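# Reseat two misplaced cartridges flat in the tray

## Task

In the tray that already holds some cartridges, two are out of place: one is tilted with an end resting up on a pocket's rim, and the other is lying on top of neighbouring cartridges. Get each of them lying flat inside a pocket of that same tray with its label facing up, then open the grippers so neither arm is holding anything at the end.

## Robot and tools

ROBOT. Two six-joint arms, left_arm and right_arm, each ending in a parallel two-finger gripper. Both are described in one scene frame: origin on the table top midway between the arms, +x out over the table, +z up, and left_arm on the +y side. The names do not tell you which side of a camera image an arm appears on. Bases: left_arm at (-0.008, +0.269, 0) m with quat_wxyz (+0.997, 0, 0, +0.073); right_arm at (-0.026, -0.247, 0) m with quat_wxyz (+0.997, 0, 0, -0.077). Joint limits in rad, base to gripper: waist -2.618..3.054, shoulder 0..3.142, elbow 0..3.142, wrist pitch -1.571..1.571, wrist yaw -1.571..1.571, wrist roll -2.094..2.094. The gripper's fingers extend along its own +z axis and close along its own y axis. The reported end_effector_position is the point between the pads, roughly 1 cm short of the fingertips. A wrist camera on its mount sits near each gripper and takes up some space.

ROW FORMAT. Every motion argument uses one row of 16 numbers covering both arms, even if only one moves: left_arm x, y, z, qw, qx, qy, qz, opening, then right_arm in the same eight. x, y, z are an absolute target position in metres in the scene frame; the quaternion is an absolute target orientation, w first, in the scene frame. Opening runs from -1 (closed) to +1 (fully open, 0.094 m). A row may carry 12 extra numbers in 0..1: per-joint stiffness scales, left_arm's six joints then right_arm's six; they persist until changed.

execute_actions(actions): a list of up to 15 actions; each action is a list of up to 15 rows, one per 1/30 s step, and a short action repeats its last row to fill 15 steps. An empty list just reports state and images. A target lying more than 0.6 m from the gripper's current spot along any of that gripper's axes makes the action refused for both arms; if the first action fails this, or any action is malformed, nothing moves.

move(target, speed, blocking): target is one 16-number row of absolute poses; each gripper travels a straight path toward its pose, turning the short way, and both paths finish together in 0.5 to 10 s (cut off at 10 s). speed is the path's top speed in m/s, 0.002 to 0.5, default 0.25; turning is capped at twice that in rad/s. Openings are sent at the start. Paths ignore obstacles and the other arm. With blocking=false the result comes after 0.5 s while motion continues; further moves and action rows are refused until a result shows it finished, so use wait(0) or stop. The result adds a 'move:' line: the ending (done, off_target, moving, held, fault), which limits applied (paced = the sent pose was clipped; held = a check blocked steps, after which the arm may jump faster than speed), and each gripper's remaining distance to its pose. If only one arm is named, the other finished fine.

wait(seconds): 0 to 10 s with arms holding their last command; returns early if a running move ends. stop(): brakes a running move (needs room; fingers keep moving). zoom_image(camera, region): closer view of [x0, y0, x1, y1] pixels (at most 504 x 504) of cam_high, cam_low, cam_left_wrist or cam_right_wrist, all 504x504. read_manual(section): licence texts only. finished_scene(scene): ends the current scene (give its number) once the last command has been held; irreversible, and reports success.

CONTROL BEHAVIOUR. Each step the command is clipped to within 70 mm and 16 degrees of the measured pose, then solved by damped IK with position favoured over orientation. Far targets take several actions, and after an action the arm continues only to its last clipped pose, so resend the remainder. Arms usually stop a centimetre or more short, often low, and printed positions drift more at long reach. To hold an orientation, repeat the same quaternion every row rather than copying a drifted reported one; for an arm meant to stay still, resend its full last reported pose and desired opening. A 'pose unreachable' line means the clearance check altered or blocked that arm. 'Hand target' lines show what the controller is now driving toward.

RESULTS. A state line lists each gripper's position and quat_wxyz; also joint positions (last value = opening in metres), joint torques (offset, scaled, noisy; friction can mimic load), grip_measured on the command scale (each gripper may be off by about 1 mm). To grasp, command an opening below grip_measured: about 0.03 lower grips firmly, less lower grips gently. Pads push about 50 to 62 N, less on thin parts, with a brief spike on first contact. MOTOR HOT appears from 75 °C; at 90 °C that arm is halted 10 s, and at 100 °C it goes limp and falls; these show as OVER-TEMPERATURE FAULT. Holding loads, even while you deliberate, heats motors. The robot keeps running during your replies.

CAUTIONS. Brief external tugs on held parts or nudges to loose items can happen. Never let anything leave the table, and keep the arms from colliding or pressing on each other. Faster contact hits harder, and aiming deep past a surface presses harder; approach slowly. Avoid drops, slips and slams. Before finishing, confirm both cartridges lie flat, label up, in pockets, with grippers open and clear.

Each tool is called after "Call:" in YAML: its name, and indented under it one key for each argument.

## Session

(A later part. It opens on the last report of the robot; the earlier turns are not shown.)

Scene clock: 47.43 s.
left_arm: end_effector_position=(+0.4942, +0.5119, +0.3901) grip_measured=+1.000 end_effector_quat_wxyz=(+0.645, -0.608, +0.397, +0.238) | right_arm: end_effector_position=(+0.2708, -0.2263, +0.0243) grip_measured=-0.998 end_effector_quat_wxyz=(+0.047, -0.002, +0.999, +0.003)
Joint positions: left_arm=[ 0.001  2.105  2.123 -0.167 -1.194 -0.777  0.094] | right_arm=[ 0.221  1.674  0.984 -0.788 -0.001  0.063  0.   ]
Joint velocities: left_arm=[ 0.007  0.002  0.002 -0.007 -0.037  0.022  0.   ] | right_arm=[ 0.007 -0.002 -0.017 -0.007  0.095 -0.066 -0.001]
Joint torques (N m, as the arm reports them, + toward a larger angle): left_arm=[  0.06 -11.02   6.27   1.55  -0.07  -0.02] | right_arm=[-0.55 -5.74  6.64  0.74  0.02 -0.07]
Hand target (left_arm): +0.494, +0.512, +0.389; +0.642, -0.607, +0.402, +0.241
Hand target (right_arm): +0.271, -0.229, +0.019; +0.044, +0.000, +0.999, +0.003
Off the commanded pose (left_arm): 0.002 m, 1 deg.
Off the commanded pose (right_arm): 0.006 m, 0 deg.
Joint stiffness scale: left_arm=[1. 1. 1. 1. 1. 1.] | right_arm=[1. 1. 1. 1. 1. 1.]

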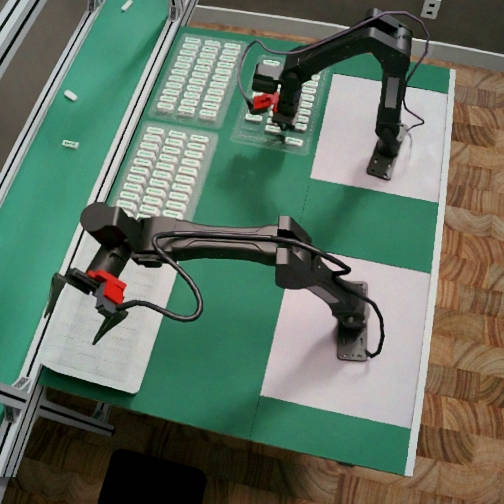

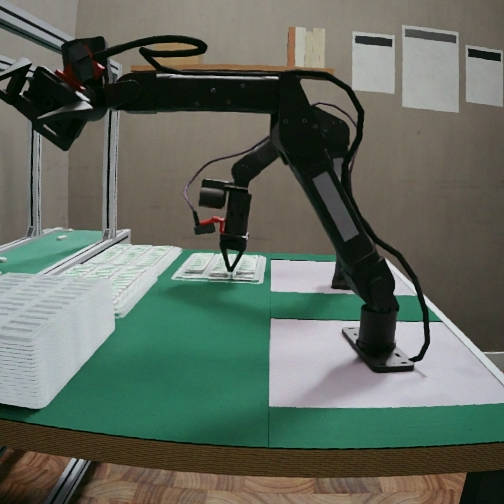

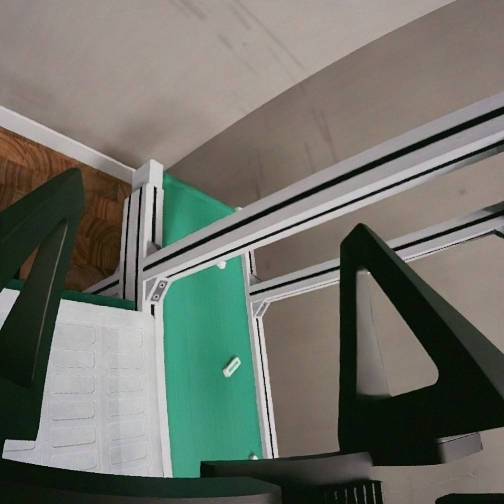

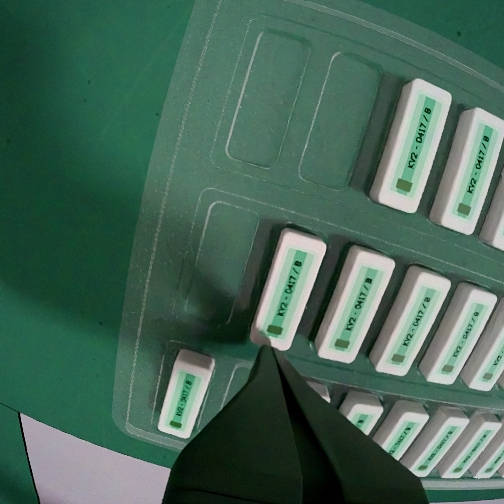

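Call:
move:
  target: [0.4939,0.5118,0.3885,0.642,-0.607,0.402,0.241,1,0.250,-0.2263,0.065,0.02,0,0.9998,0.001,-1]
  speed: 0.08

Call:
zoom_image:
  camera: "cam_low"
  region: [180, 245, 280, 295]

Call:
zoom_image:
  camera: "cam_right_wrist"
  region: [140, 120, 420, 400]

Scene clock: 49.13 s.
left_arm: end_effector_position=(+0.4942, +0.5119, +0.3903) grip_measured=+1.000 end_effector_quat_wxyz=(+0.645, -0.608, +0.397, +0.238) | right_arm: end_effector_position=(+0.2464, -0.2279, +0.0566) grip_measured=-0.998 end_effector_quat_wxyz=(+0.010, -0.000, +1.000, +0.001)
Joint positions: left_arm=[ 0.001  2.105  2.123 -0.166 -1.194 -0.777  0.094] | right_arm=[ 0.221  1.601  1.048 -0.998 -0.001  0.066  0.   ]
Joint velocities: left_arm=[ 0.002 -0.007 -0.002 -0.037  0.022 -0.066  0.   ] | right_arm=[ 0.007 -0.007 -0.012 -0.007 -0.051  0.066 -0.   ]
Joint torques (N m, as the arm reports them, + toward a larger angle): left_arm=[  0.05 -11.04   6.24   1.53  -0.07  -0.01] | right_arm=[ 0.58 -7.58  9.1   0.37  0.05  0.04]
Hand target (left_arm): +0.494, +0.512, +0.389; +0.642, -0.607, +0.402, +0.241
Hand target (right_arm): +0.250, -0.226, +0.065; +0.020, -0.000, +1.000, +0.001
Off the commanded pose (left_arm): 0.002 m, 1 deg.
Off the commanded pose (right_arm): 0.009 m, 1 deg.
Joint stiffness scale: left_arm=[1. 1. 1. 1. 1. 1.] | right_arm=[1. 1. 1. 1. 1. 1.]
move: done

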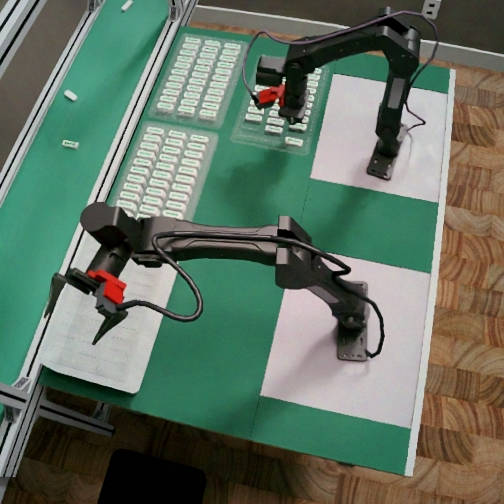

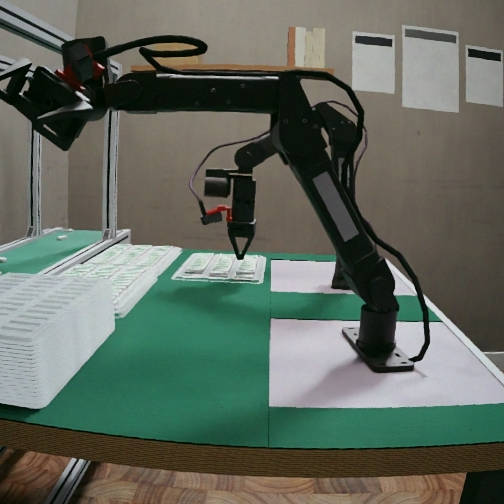

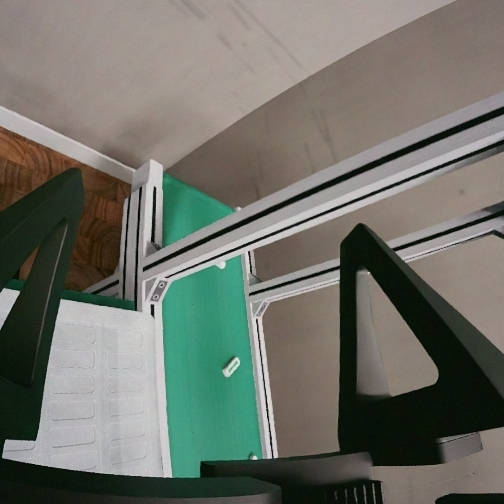

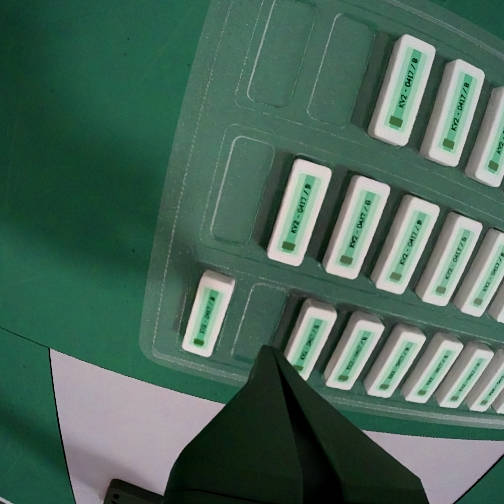

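Region (180, 245, 280, 295) of cam_low's 504x504 image, scaled by 5.040, with more detail than that image has.

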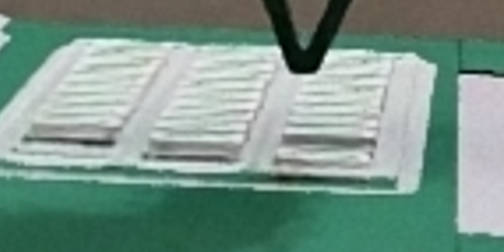

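Region (140, 120, 420, 400) of cam_right_wrist's 504x504 image, scaled by 1.800, with more detail than that image has.

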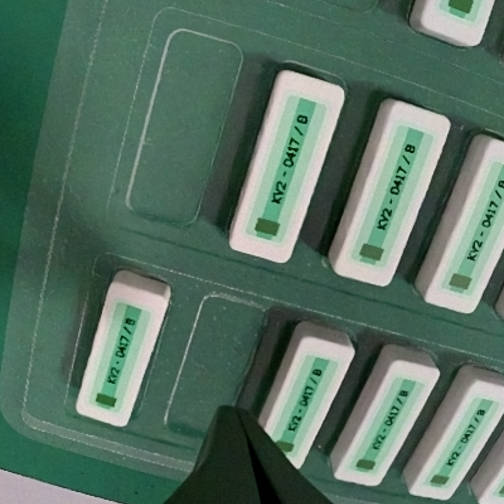

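Call:
zoom_image:
  camera: "cam_right_wrist"
  region: [250, 140, 400, 290]

Call:
zoom_image:
  camera: "cam_right_wrist"
  region: [160, 250, 290, 380]

Call:
zoom_image:
  camera: "cam_high"
  region: [225, 50, 345, 160]

Call:
zoom_image:
  camera: "cam_low"
  region: [200, 262, 264, 288]

Region (250, 140, 400, 290) of cam_right_wrist's 504x504 image, scaled by 3.360, with more detail than that image has.

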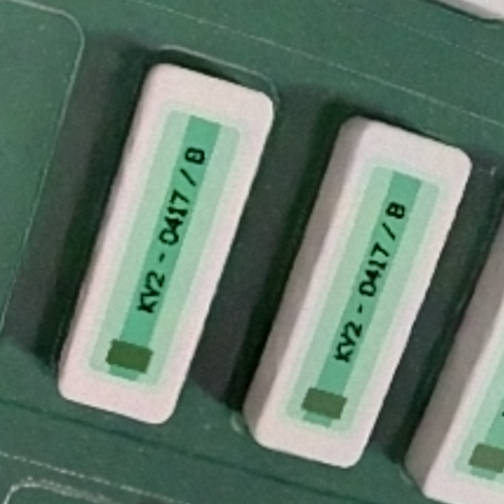

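Region (160, 250, 290, 380) of cam_right_wrist's 504x504 image, scaled by 3.877, with more detail than that image has.

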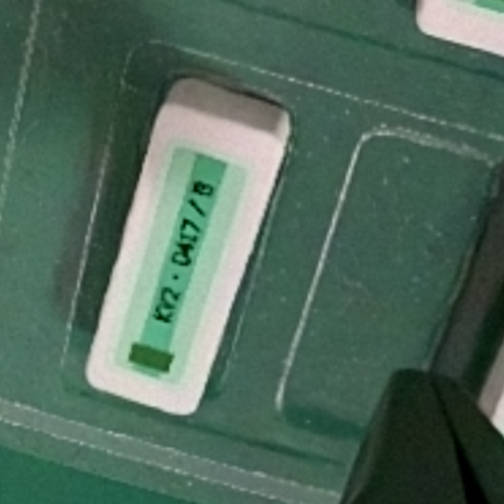

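Region (225, 50, 345, 160) of cam_high's 504x504 image, scaled by 4.200, with more detail than that image has; it fills the top 462 rows of this view, and the rest is white.

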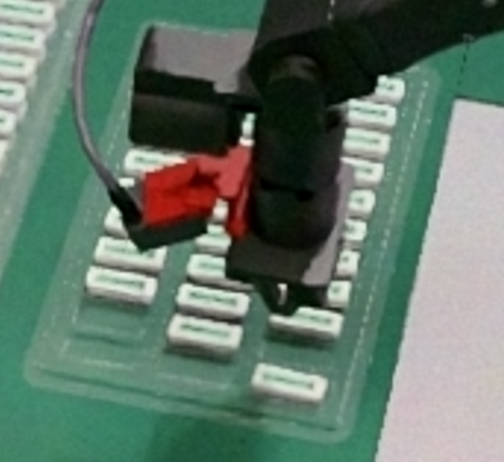

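Region (200, 262, 264, 288) of cam_low's 504x504 image, scaled by 7.875, with more detail than that image has; it fills the top 205 rows of this view, and the rest is white.

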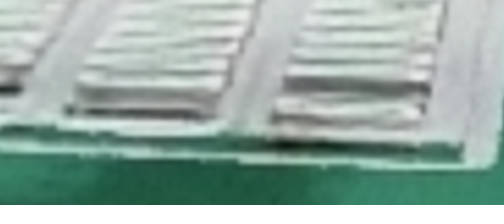

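Call:
zoom_image:
  camera: "cam_high"
  region: [255, 110, 315, 160]

Call:
zoom_image:
  camera: "cam_right_wrist"
  region: [170, 255, 250, 335]

Call:
zoom_image:
  camera: "cam_right_wrist"
  region: [160, 300, 240, 380]

Region (255, 110, 315, 160) of cam_high's 504x504 image, scaled by 8.400, with more detail than that image has.

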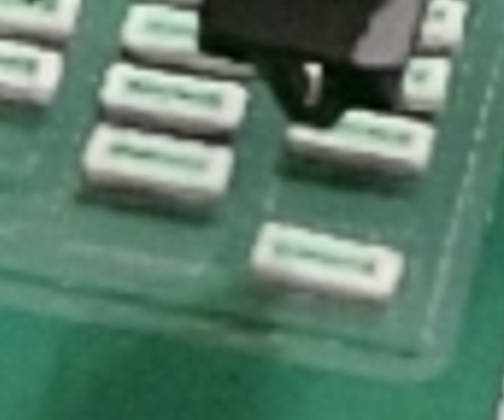

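Region (170, 255, 250, 335) of cam_right_wrist's 504x504 image, scaled by 6.300, with more detail than that image has.

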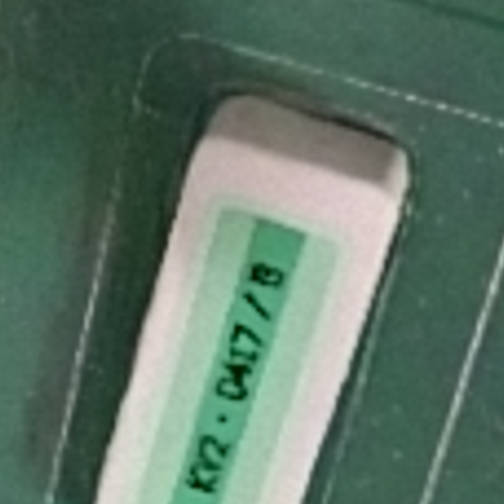

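Region (160, 300, 240, 380) of cam_right_wrist's 504x504 image, scaled by 6.300, with more detail than that image has.

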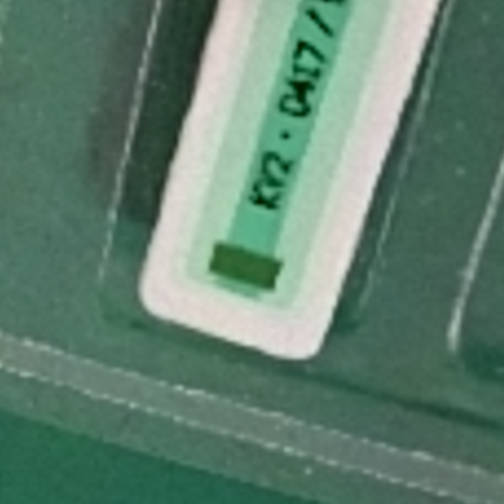

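Call:
zoom_image:
  camera: "cam_right_wrist"
  region: [180, 255, 400, 355]

Call:
zoom_image:
  camera: "cam_right_wrist"
  region: [275, 280, 355, 360]

Region (180, 255, 400, 355) of cam_right_wrist's 504x504 image, scaled by 2.291, with more detail than that image has; it fills the top 229 rows of this view, and the rest is white.

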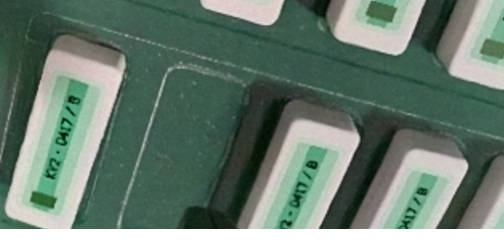

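Region (275, 280, 355, 360) of cam_right_wrist's 504x504 image, scaled by 6.300, with more detail than that image has.

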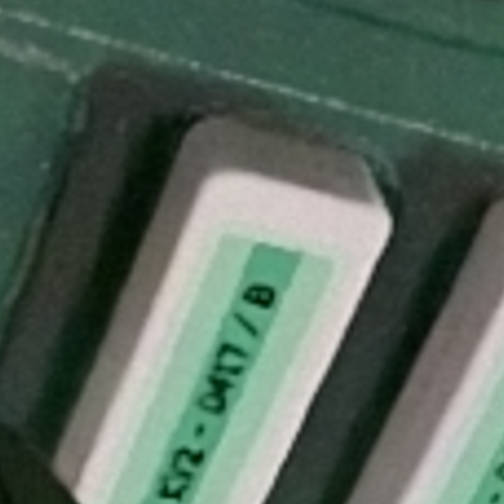

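Call:
zoom_image:
  camera: "cam_low"
  region: [228, 266, 264, 286]

Call:
zoom_image:
  camera: "cam_low"
  region: [180, 264, 236, 284]

Region (228, 266, 264, 286) of cam_low's 504x504 image, scaled by 14.000, with more detail than that image has.

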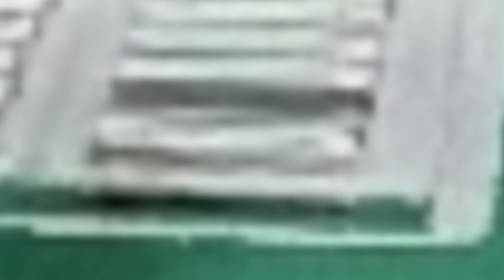

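Region (180, 264, 236, 284) of cam_low's 504x504 image, scaled by 9.000, with more detail than that image has; it fills the top 180 rows of this view, and the rest is white.

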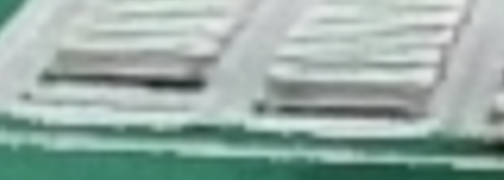

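Call:
move:
  target: [0.4939,0.5118,0.3885,0.642,-0.607,0.402,0.241,1,0.246,-0.2185,0.0170,0,0,1,0,-1]
  speed: 0.06

Call:
zoom_image:
  camera: "cam_right_wrist"
  region: [150, 270, 330, 450]

Scene clock: 57.87 s.
left_arm: end_effector_position=(+0.4942, +0.5119, +0.3904) grip_measured=+1.000 end_effector_quat_wxyz=(+0.646, -0.608, +0.397, +0.237) | right_arm: end_effector_position=(+0.2465, -0.2211, +0.0216) grip_measured=-0.998 end_effector_quat_wxyz=(+0.001, +0.002, +1.000, +0.001)
Joint positions: left_arm=[ 0.001  2.105  2.123 -0.165 -1.194 -0.777  0.094] | right_arm=[ 0.245  1.673  0.977 -0.873 -0.001  0.095  0.   ]
Joint velocities: left_arm=[-0.007 -0.002 -0.007  0.037  0.037  0.022  0.   ] | right_arm=[-0.022  0.017 -0.007  0.081 -0.037 -0.066 -0.   ]
Joint torques (N m, as the arm reports them, + toward a larger angle): left_arm=[  0.05 -11.02   6.25   1.53  -0.07  -0.02] | right_arm=[ 0.79 -6.1   5.86  0.63  0.    0.06]
Hand target (left_arm): +0.494, +0.512, +0.389; +0.642, -0.607, +0.402, +0.241
Hand target (right_arm): +0.246, -0.219, +0.017; -0.000, -0.000, +1.000, -0.000
Off the commanded pose (left_arm): 0.002 m, 1 deg.
Off the commanded pose (right_arm): 0.005 m, 0 deg.
Joint stiffness scale: left_arm=[1. 1. 1. 1. 1. 1.] | right_arm=[1. 1. 1. 1. 1. 1.]
move: done

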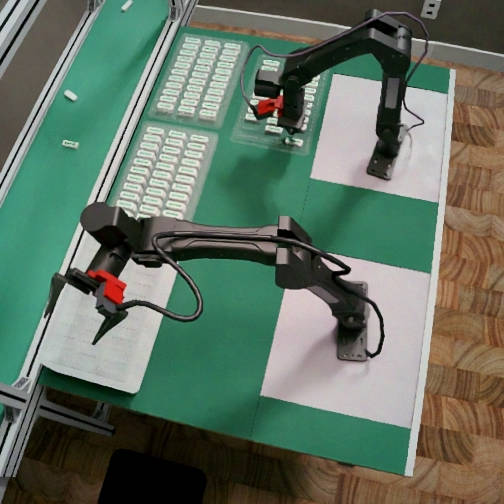

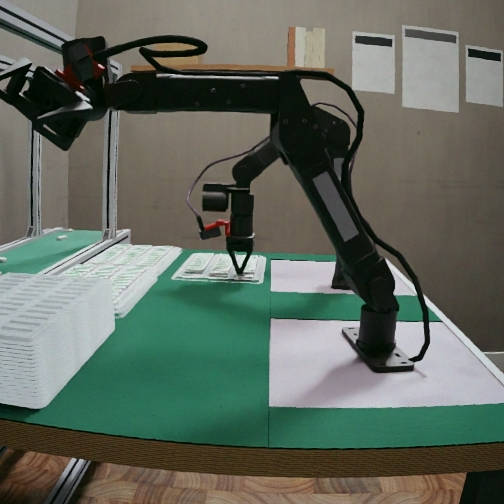

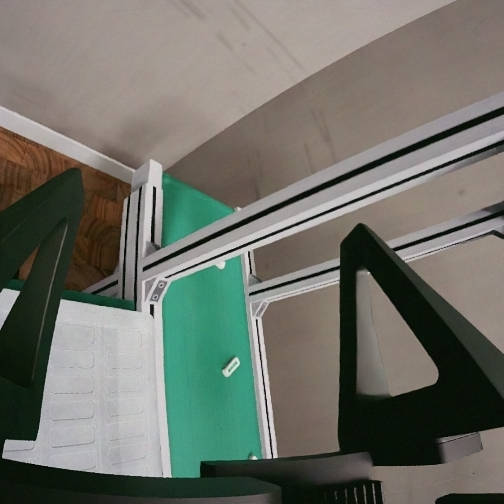

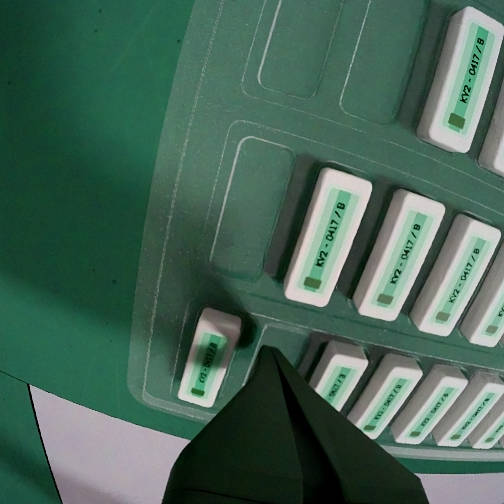

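Region (150, 270, 330, 450) of cam_right_wrist's 504x504 image, scaled by 2.800, with more detail than that image has.

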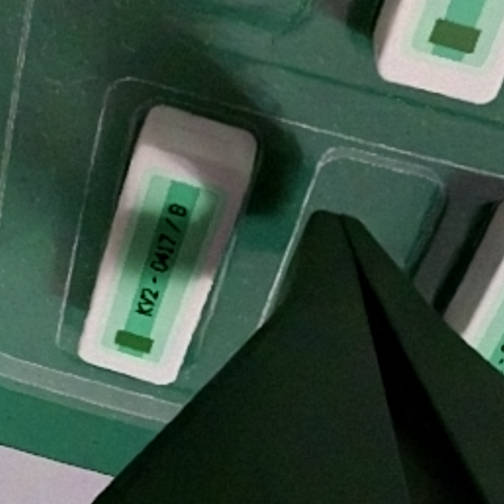

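Call:
execute_actions:
  actions:
    - [[0.4939,0.5118,0.3885,0.642,-0.607,0.402,0.241,1,0.246,-0.2185,0.0170,0,0,1,0,-0.94],[0.4939,0.5118,0.3885,0.642,-0.607,0.402,0.241,1,0.246,-0.2185,0.0170,0,0,1,0,-0.88],[0.4939,0.5118,0.3885,0.642,-0.607,0.402,0.241,1,0.246,-0.2185,0.0170,0,0,1,0,-0.82],[0.4939,0.5118,0.3885,0.642,-0.607,0.402,0.241,1,0.246,-0.2185,0.0170,0,0,1,0,-0.76],[0.4939,0.5118,0.3885,0.642,-0.607,0.402,0.241,1,0.246,-0.2185,0.0170,0,0,1,0,-0.71],[0.4939,0.5118,0.3885,0.642,-0.607,0.402,0.241,1,0.246,-0.2185,0.0170,0,0,1,0,-0.68],[0.4939,0.5118,0.3885,0.642,-0.607,0.402,0.241,1,0.246,-0.2185,0.0170,0,0,1,0,-0.66],[0.4939,0.5118,0.3885,0.642,-0.607,0.402,0.241,1,0.246,-0.2185,0.0170,0,0,1,0,-0.64],[0.4939,0.5118,0.3885,0.642,-0.607,0.402,0.241,1,0.246,-0.2185,0.0170,0,0,1,0,-0.625],[0.4939,0.5118,0.3885,0.642,-0.607,0.402,0.241,1,0.246,-0.2185,0.0170,0,0,1,0,-0.61],[0.4939,0.5118,0.3885,0.642,-0.607,0.402,0.241,1,0.246,-0.2185,0.0170,0,0,1,0,-0.595],[0.4939,0.5118,0.3885,0.642,-0.607,0.402,0.241,1,0.246,-0.2185,0.0170,0,0,1,0,-0.58]]

Call:
zoom_image:
  camera: "cam_right_wrist"
  region: [150, 270, 330, 450]

Scene clock: 59.67 s.
left_arm: end_effector_position=(+0.4942, +0.5119, +0.3904) grip_measured=+1.000 end_effector_quat_wxyz=(+0.646, -0.608, +0.397, +0.237) | right_arm: end_effector_position=(+0.2471, -0.2211, +0.0216) grip_measured=-0.582 end_effector_quat_wxyz=(+0.002, +0.002, +1.000, +0.001)
Joint positions: left_arm=[ 0.001  2.105  2.123 -0.165 -1.194 -0.777  0.094] | right_arm=[ 0.245  1.673  0.977 -0.871 -0.001  0.096  0.02 ]
Joint velocities: left_arm=[ 0.007 -0.002 -0.027  0.022  0.007 -0.037  0.   ] | right_arm=[ 0.007  0.002 -0.002  0.007  0.081  0.037  0.   ]
Joint torques (N m, as the arm reports them, + toward a larger angle): left_arm=[  0.03 -11.02   6.24   1.52  -0.08  -0.01] | right_arm=[ 0.89 -6.14  5.99  0.57  0.05  0.04]
Hand target (left_arm): +0.494, +0.512, +0.389; +0.642, -0.607, +0.402, +0.241
Hand target (right_arm): +0.246, -0.219, +0.017; +0.000, +0.000, +1.000, -0.000
Off the commanded pose (left_arm): 0.002 m, 1 deg.
Off the commanded pose (right_arm): 0.005 m, 0 deg.
Joint stiffness scale: left_arm=[1. 1. 1. 1. 1. 1.] | right_arm=[1. 1. 1. 1. 1. 1.]

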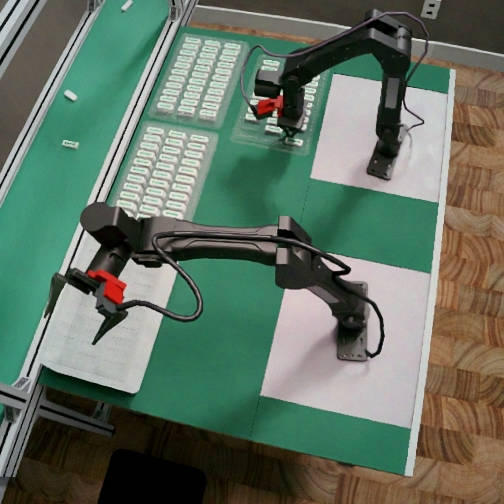

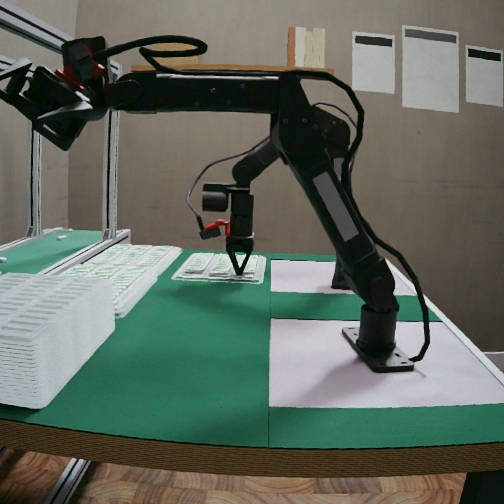

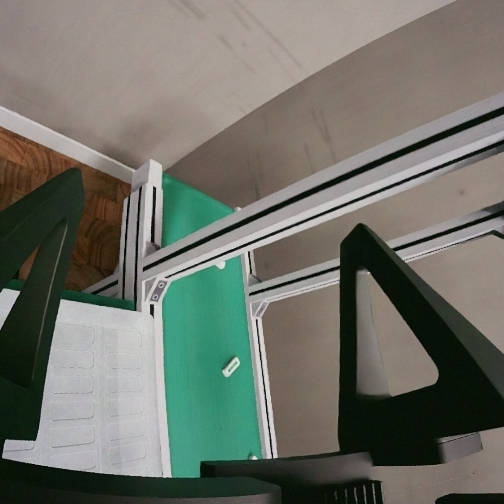

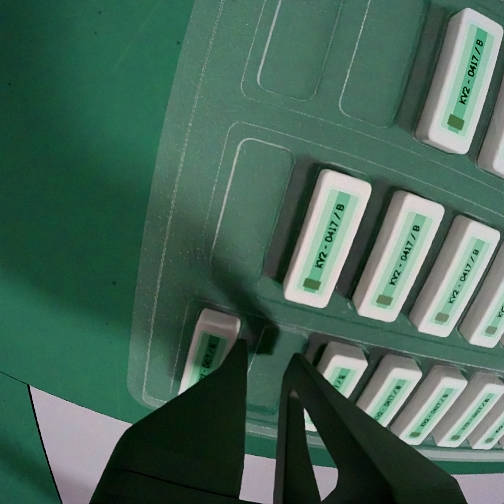

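Region (150, 270, 330, 450) of cam_right_wrist's 504x504 image, scaled by 2.800, with more detail than that image has.

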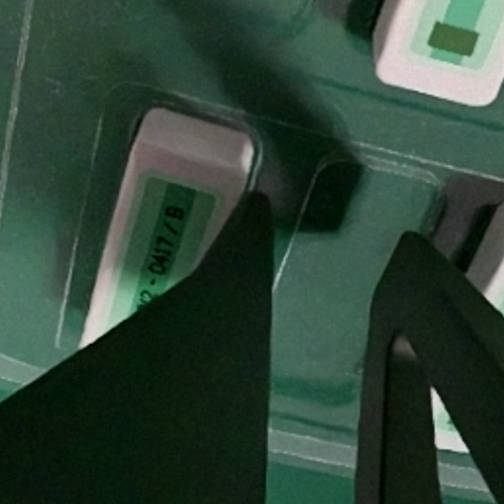

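Call:
execute_actions:
  actions:
    - [[0.4939,0.5118,0.3885,0.642,-0.607,0.402,0.241,1,0.246,-0.2190,0.0180,0,0,1,0,-0.57],[0.4939,0.5118,0.3885,0.642,-0.607,0.402,0.241,1,0.246,-0.2195,0.0190,0,0,1,0,-0.56],[0.4939,0.5118,0.3885,0.642,-0.607,0.402,0.241,1,0.246,-0.2200,0.0200,0,0,1,0,-0.56],[0.4939,0.5118,0.3885,0.642,-0.607,0.402,0.241,1,0.246,-0.2205,0.0210,0,0,1,0,-0.56],[0.4939,0.5118,0.3885,0.642,-0.607,0.402,0.241,1,0.246,-0.2210,0.0220,0,0,1,0,-0.62],[0.4939,0.5118,0.3885,0.642,-0.607,0.402,0.241,1,0.246,-0.2210,0.0230,0,0,1,0,-0.70],[0.4939,0.5118,0.3885,0.642,-0.607,0.402,0.241,1,0.246,-0.2210,0.0250,0,0,1,0,-0.78],[0.4939,0.5118,0.3885,0.642,-0.607,0.402,0.241,1,0.246,-0.2210,0.0280,0,0,1,0,-0.86],[0.4939,0.5118,0.3885,0.642,-0.607,0.402,0.241,1,0.246,-0.2210,0.0310,0,0,1,0,-0.92],[0.4939,0.5118,0.3885,0.642,-0.607,0.402,0.241,1,0.246,-0.2210,0.0345,0,0,1,0,-0.95],[0.4939,0.5118,0.3885,0.642,-0.607,0.402,0.241,1,0.246,-0.2210,0.0380,0,0,1,0,-0.95],[0.4939,0.5118,0.3885,0.642,-0.607,0.402,0.241,1,0.246,-0.2210,0.0415,0,0,1,0,-0.95],[0.4939,0.5118,0.3885,0.642,-0.607,0.402,0.241,1,0.246,-0.2210,0.0450,0,0,1,0,-0.95],[0.4939,0.5118,0.3885,0.642,-0.607,0.402,0.241,1,0.246,-0.2210,0.0485,0,0,1,0,-0.95],[0.4939,0.5118,0.3885,0.642,-0.607,0.402,0.241,1,0.246,-0.2210,0.0520,0,0,1,0,-0.95]]
    - [[0.4939,0.5118,0.3885,0.642,-0.607,0.402,0.241,1,0.246,-0.2210,0.0550,0,0,1,0,-0.95],[0.4939,0.5118,0.3885,0.642,-0.607,0.402,0.241,1,0.246,-0.2210,0.0580,0,0,1,0,-0.95],[0.4939,0.5118,0.3885,0.642,-0.607,0.402,0.241,1,0.246,-0.2210,0.0605,0,0,1,0,-0.95],[0.4939,0.5118,0.3885,0.642,-0.607,0.402,0.241,1,0.246,-0.2210,0.0625,0,0,1,0,-0.95],[0.4939,0.5118,0.3885,0.642,-0.607,0.402,0.241,1,0.246,-0.2210,0.0640,0,0,1,0,-0.95],[0.4939,0.5118,0.3885,0.642,-0.607,0.402,0.241,1,0.246,-0.2210,0.0650,0,0,1,0,-0.95]]

Call:
zoom_image:
  camera: "cam_low"
  region: [200, 262, 264, 288]

Call:
zoom_image:
  camera: "cam_right_wrist"
  region: [170, 240, 310, 380]

Scene clock: 62.20 s.
left_arm: end_effector_position=(+0.4942, +0.5119, +0.3904) grip_measured=+1.000 end_effector_quat_wxyz=(+0.646, -0.608, +0.397, +0.237) | right_arm: end_effector_position=(+0.2439, -0.2213, +0.0571) grip_measured=-0.948 end_effector_quat_wxyz=(-0.007, +0.002, +1.000, -0.000)
Joint positions: left_arm=[ 0.001  2.105  2.123 -0.165 -1.194 -0.777  0.094] | right_arm=[ 0.245  1.624  1.075 -1.035 -0.001  0.096  0.002]
Joint velocities: left_arm=[ 0.017 -0.002 -0.007  0.022 -0.007  0.037  0.   ] | right_arm=[ 0.007 -0.017  0.012  0.007 -0.051 -0.051  0.001]
Joint torques (N m, as the arm reports them, + toward a larger angle): left_arm=[  0.06 -11.02   6.25   1.53  -0.07  -0.02] | right_arm=[ 0.34 -7.54  8.79  0.3   0.04 -0.06]
Hand target (left_arm): +0.494, +0.512, +0.389; +0.642, -0.607, +0.402, +0.241
Hand target (right_arm): +0.246, -0.221, +0.065; +0.000, +0.000, +1.000, +0.000
Off the commanded pose (left_arm): 0.002 m, 1 deg.
Off the commanded pose (right_arm): 0.008 m, 1 deg.
Joint stiffness scale: left_arm=[1. 1. 1. 1. 1. 1.] | right_arm=[1. 1. 1. 1. 1. 1.]

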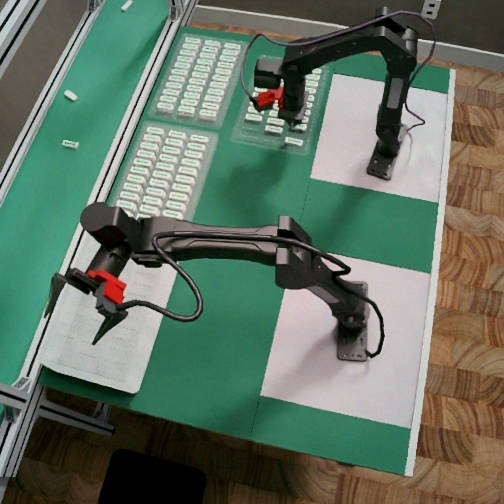

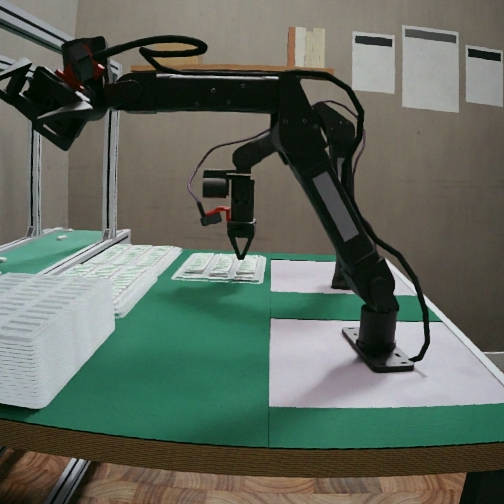

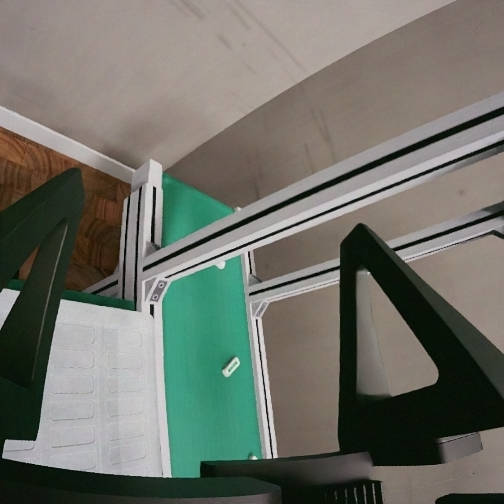

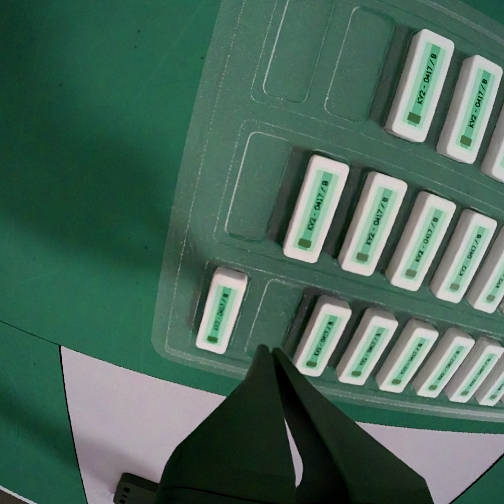

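Region (200, 262, 264, 288) of cam_low's 504x504 image, scaled by 7.875, with more detail than that image has; it fills the top 205 rows of this view, and the rest is white.

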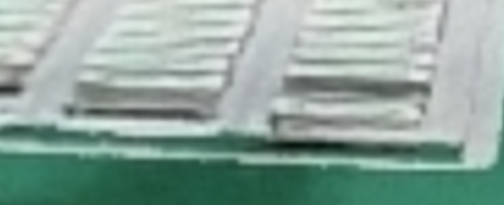

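Region (170, 240, 310, 380) of cam_right_wrist's 504x504 image, scaled by 3.600, with more detail than that image has.

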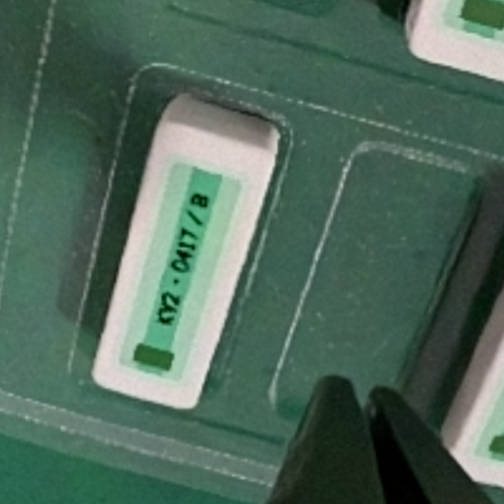

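Call:
zoom_image:
  camera: "cam_low"
  region: [228, 266, 264, 286]

Call:
zoom_image:
  camera: "cam_low"
  region: [202, 264, 238, 284]

Call:
zoom_image:
  camera: "cam_right_wrist"
  region: [220, 130, 420, 300]

Call:
zoom_image:
  camera: "cam_high"
  region: [240, 105, 315, 160]

Region (228, 266, 264, 286) of cam_low's 504x504 image, scaled by 14.000, with more detail than that image has.

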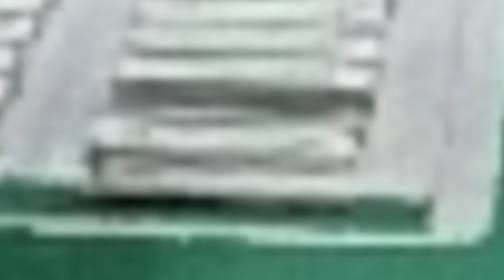

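Region (202, 264, 238, 284) of cam_low's 504x504 image, scaled by 14.000, with more detail than that image has.

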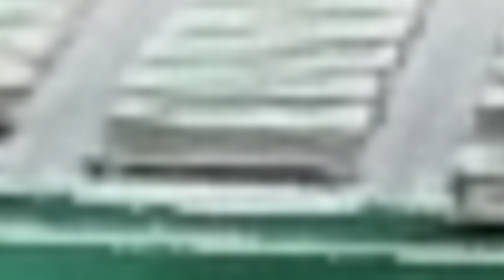

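Region (220, 130, 420, 300) of cam_right_wrist's 504x504 image, scaled by 2.520, with more detail than that image has; it fills the top 428 rows of this view, and the rest is white.

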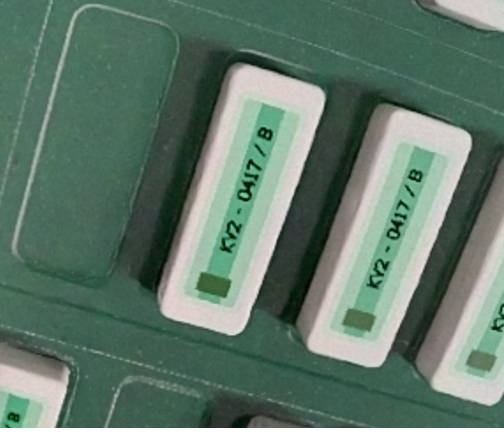

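Region (240, 105, 315, 160) of cam_high's 504x504 image, scaled by 6.720, with more detail than that image has; it fills the top 370 rows of this view, and the rest is white.

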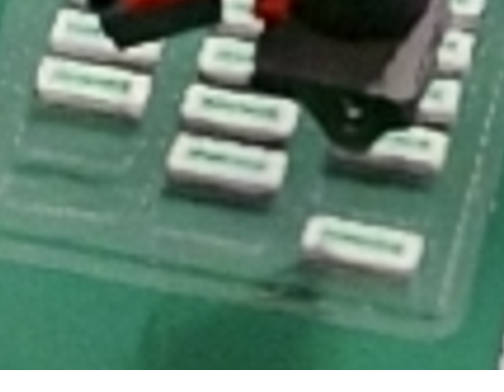

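Call:
zoom_image:
  camera: "cam_right_wrist"
  region: [195, 250, 265, 310]

Call:
zoom_image:
  camera: "cam_right_wrist"
  region: [295, 280, 365, 340]

Call:
zoom_image:
  camera: "cam_right_wrist"
  region: [180, 250, 420, 400]

Region (195, 250, 265, 310) of cam_right_wrist's 504x504 image, scaled by 7.200, with more detail than that image has; it fills the top 432 rows of this view, and the rest is white.

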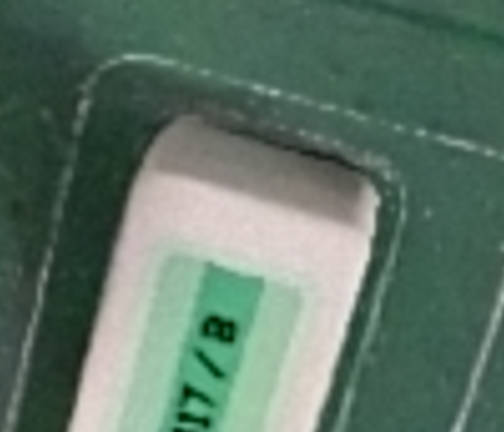

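Region (295, 280, 365, 340) of cam_right_wrist's 504x504 image, scaled by 7.200, with more detail than that image has; it fills the top 432 rows of this view, and the rest is white.

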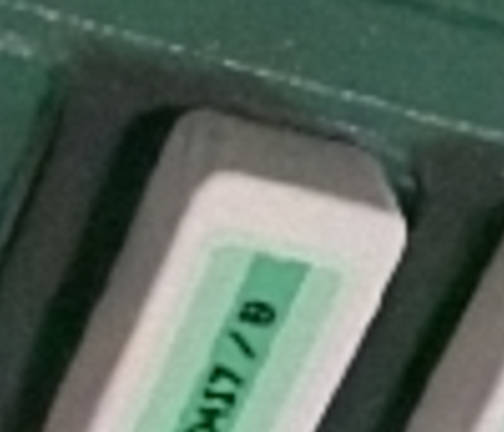

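Region (180, 250, 420, 400) of cam_right_wrist's 504x504 image, scaled by 2.100, with more detail than that image has; it fills the top 315 rows of this view, and the rest is white.

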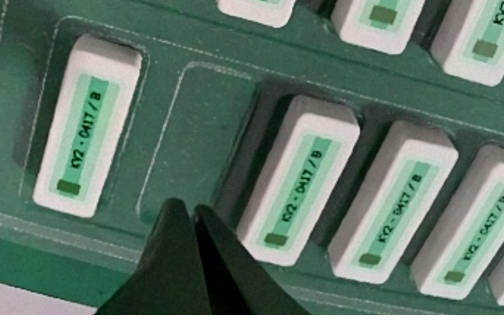

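Call:
finished_scene:
  scene: 2

The scene is finished: the task was done.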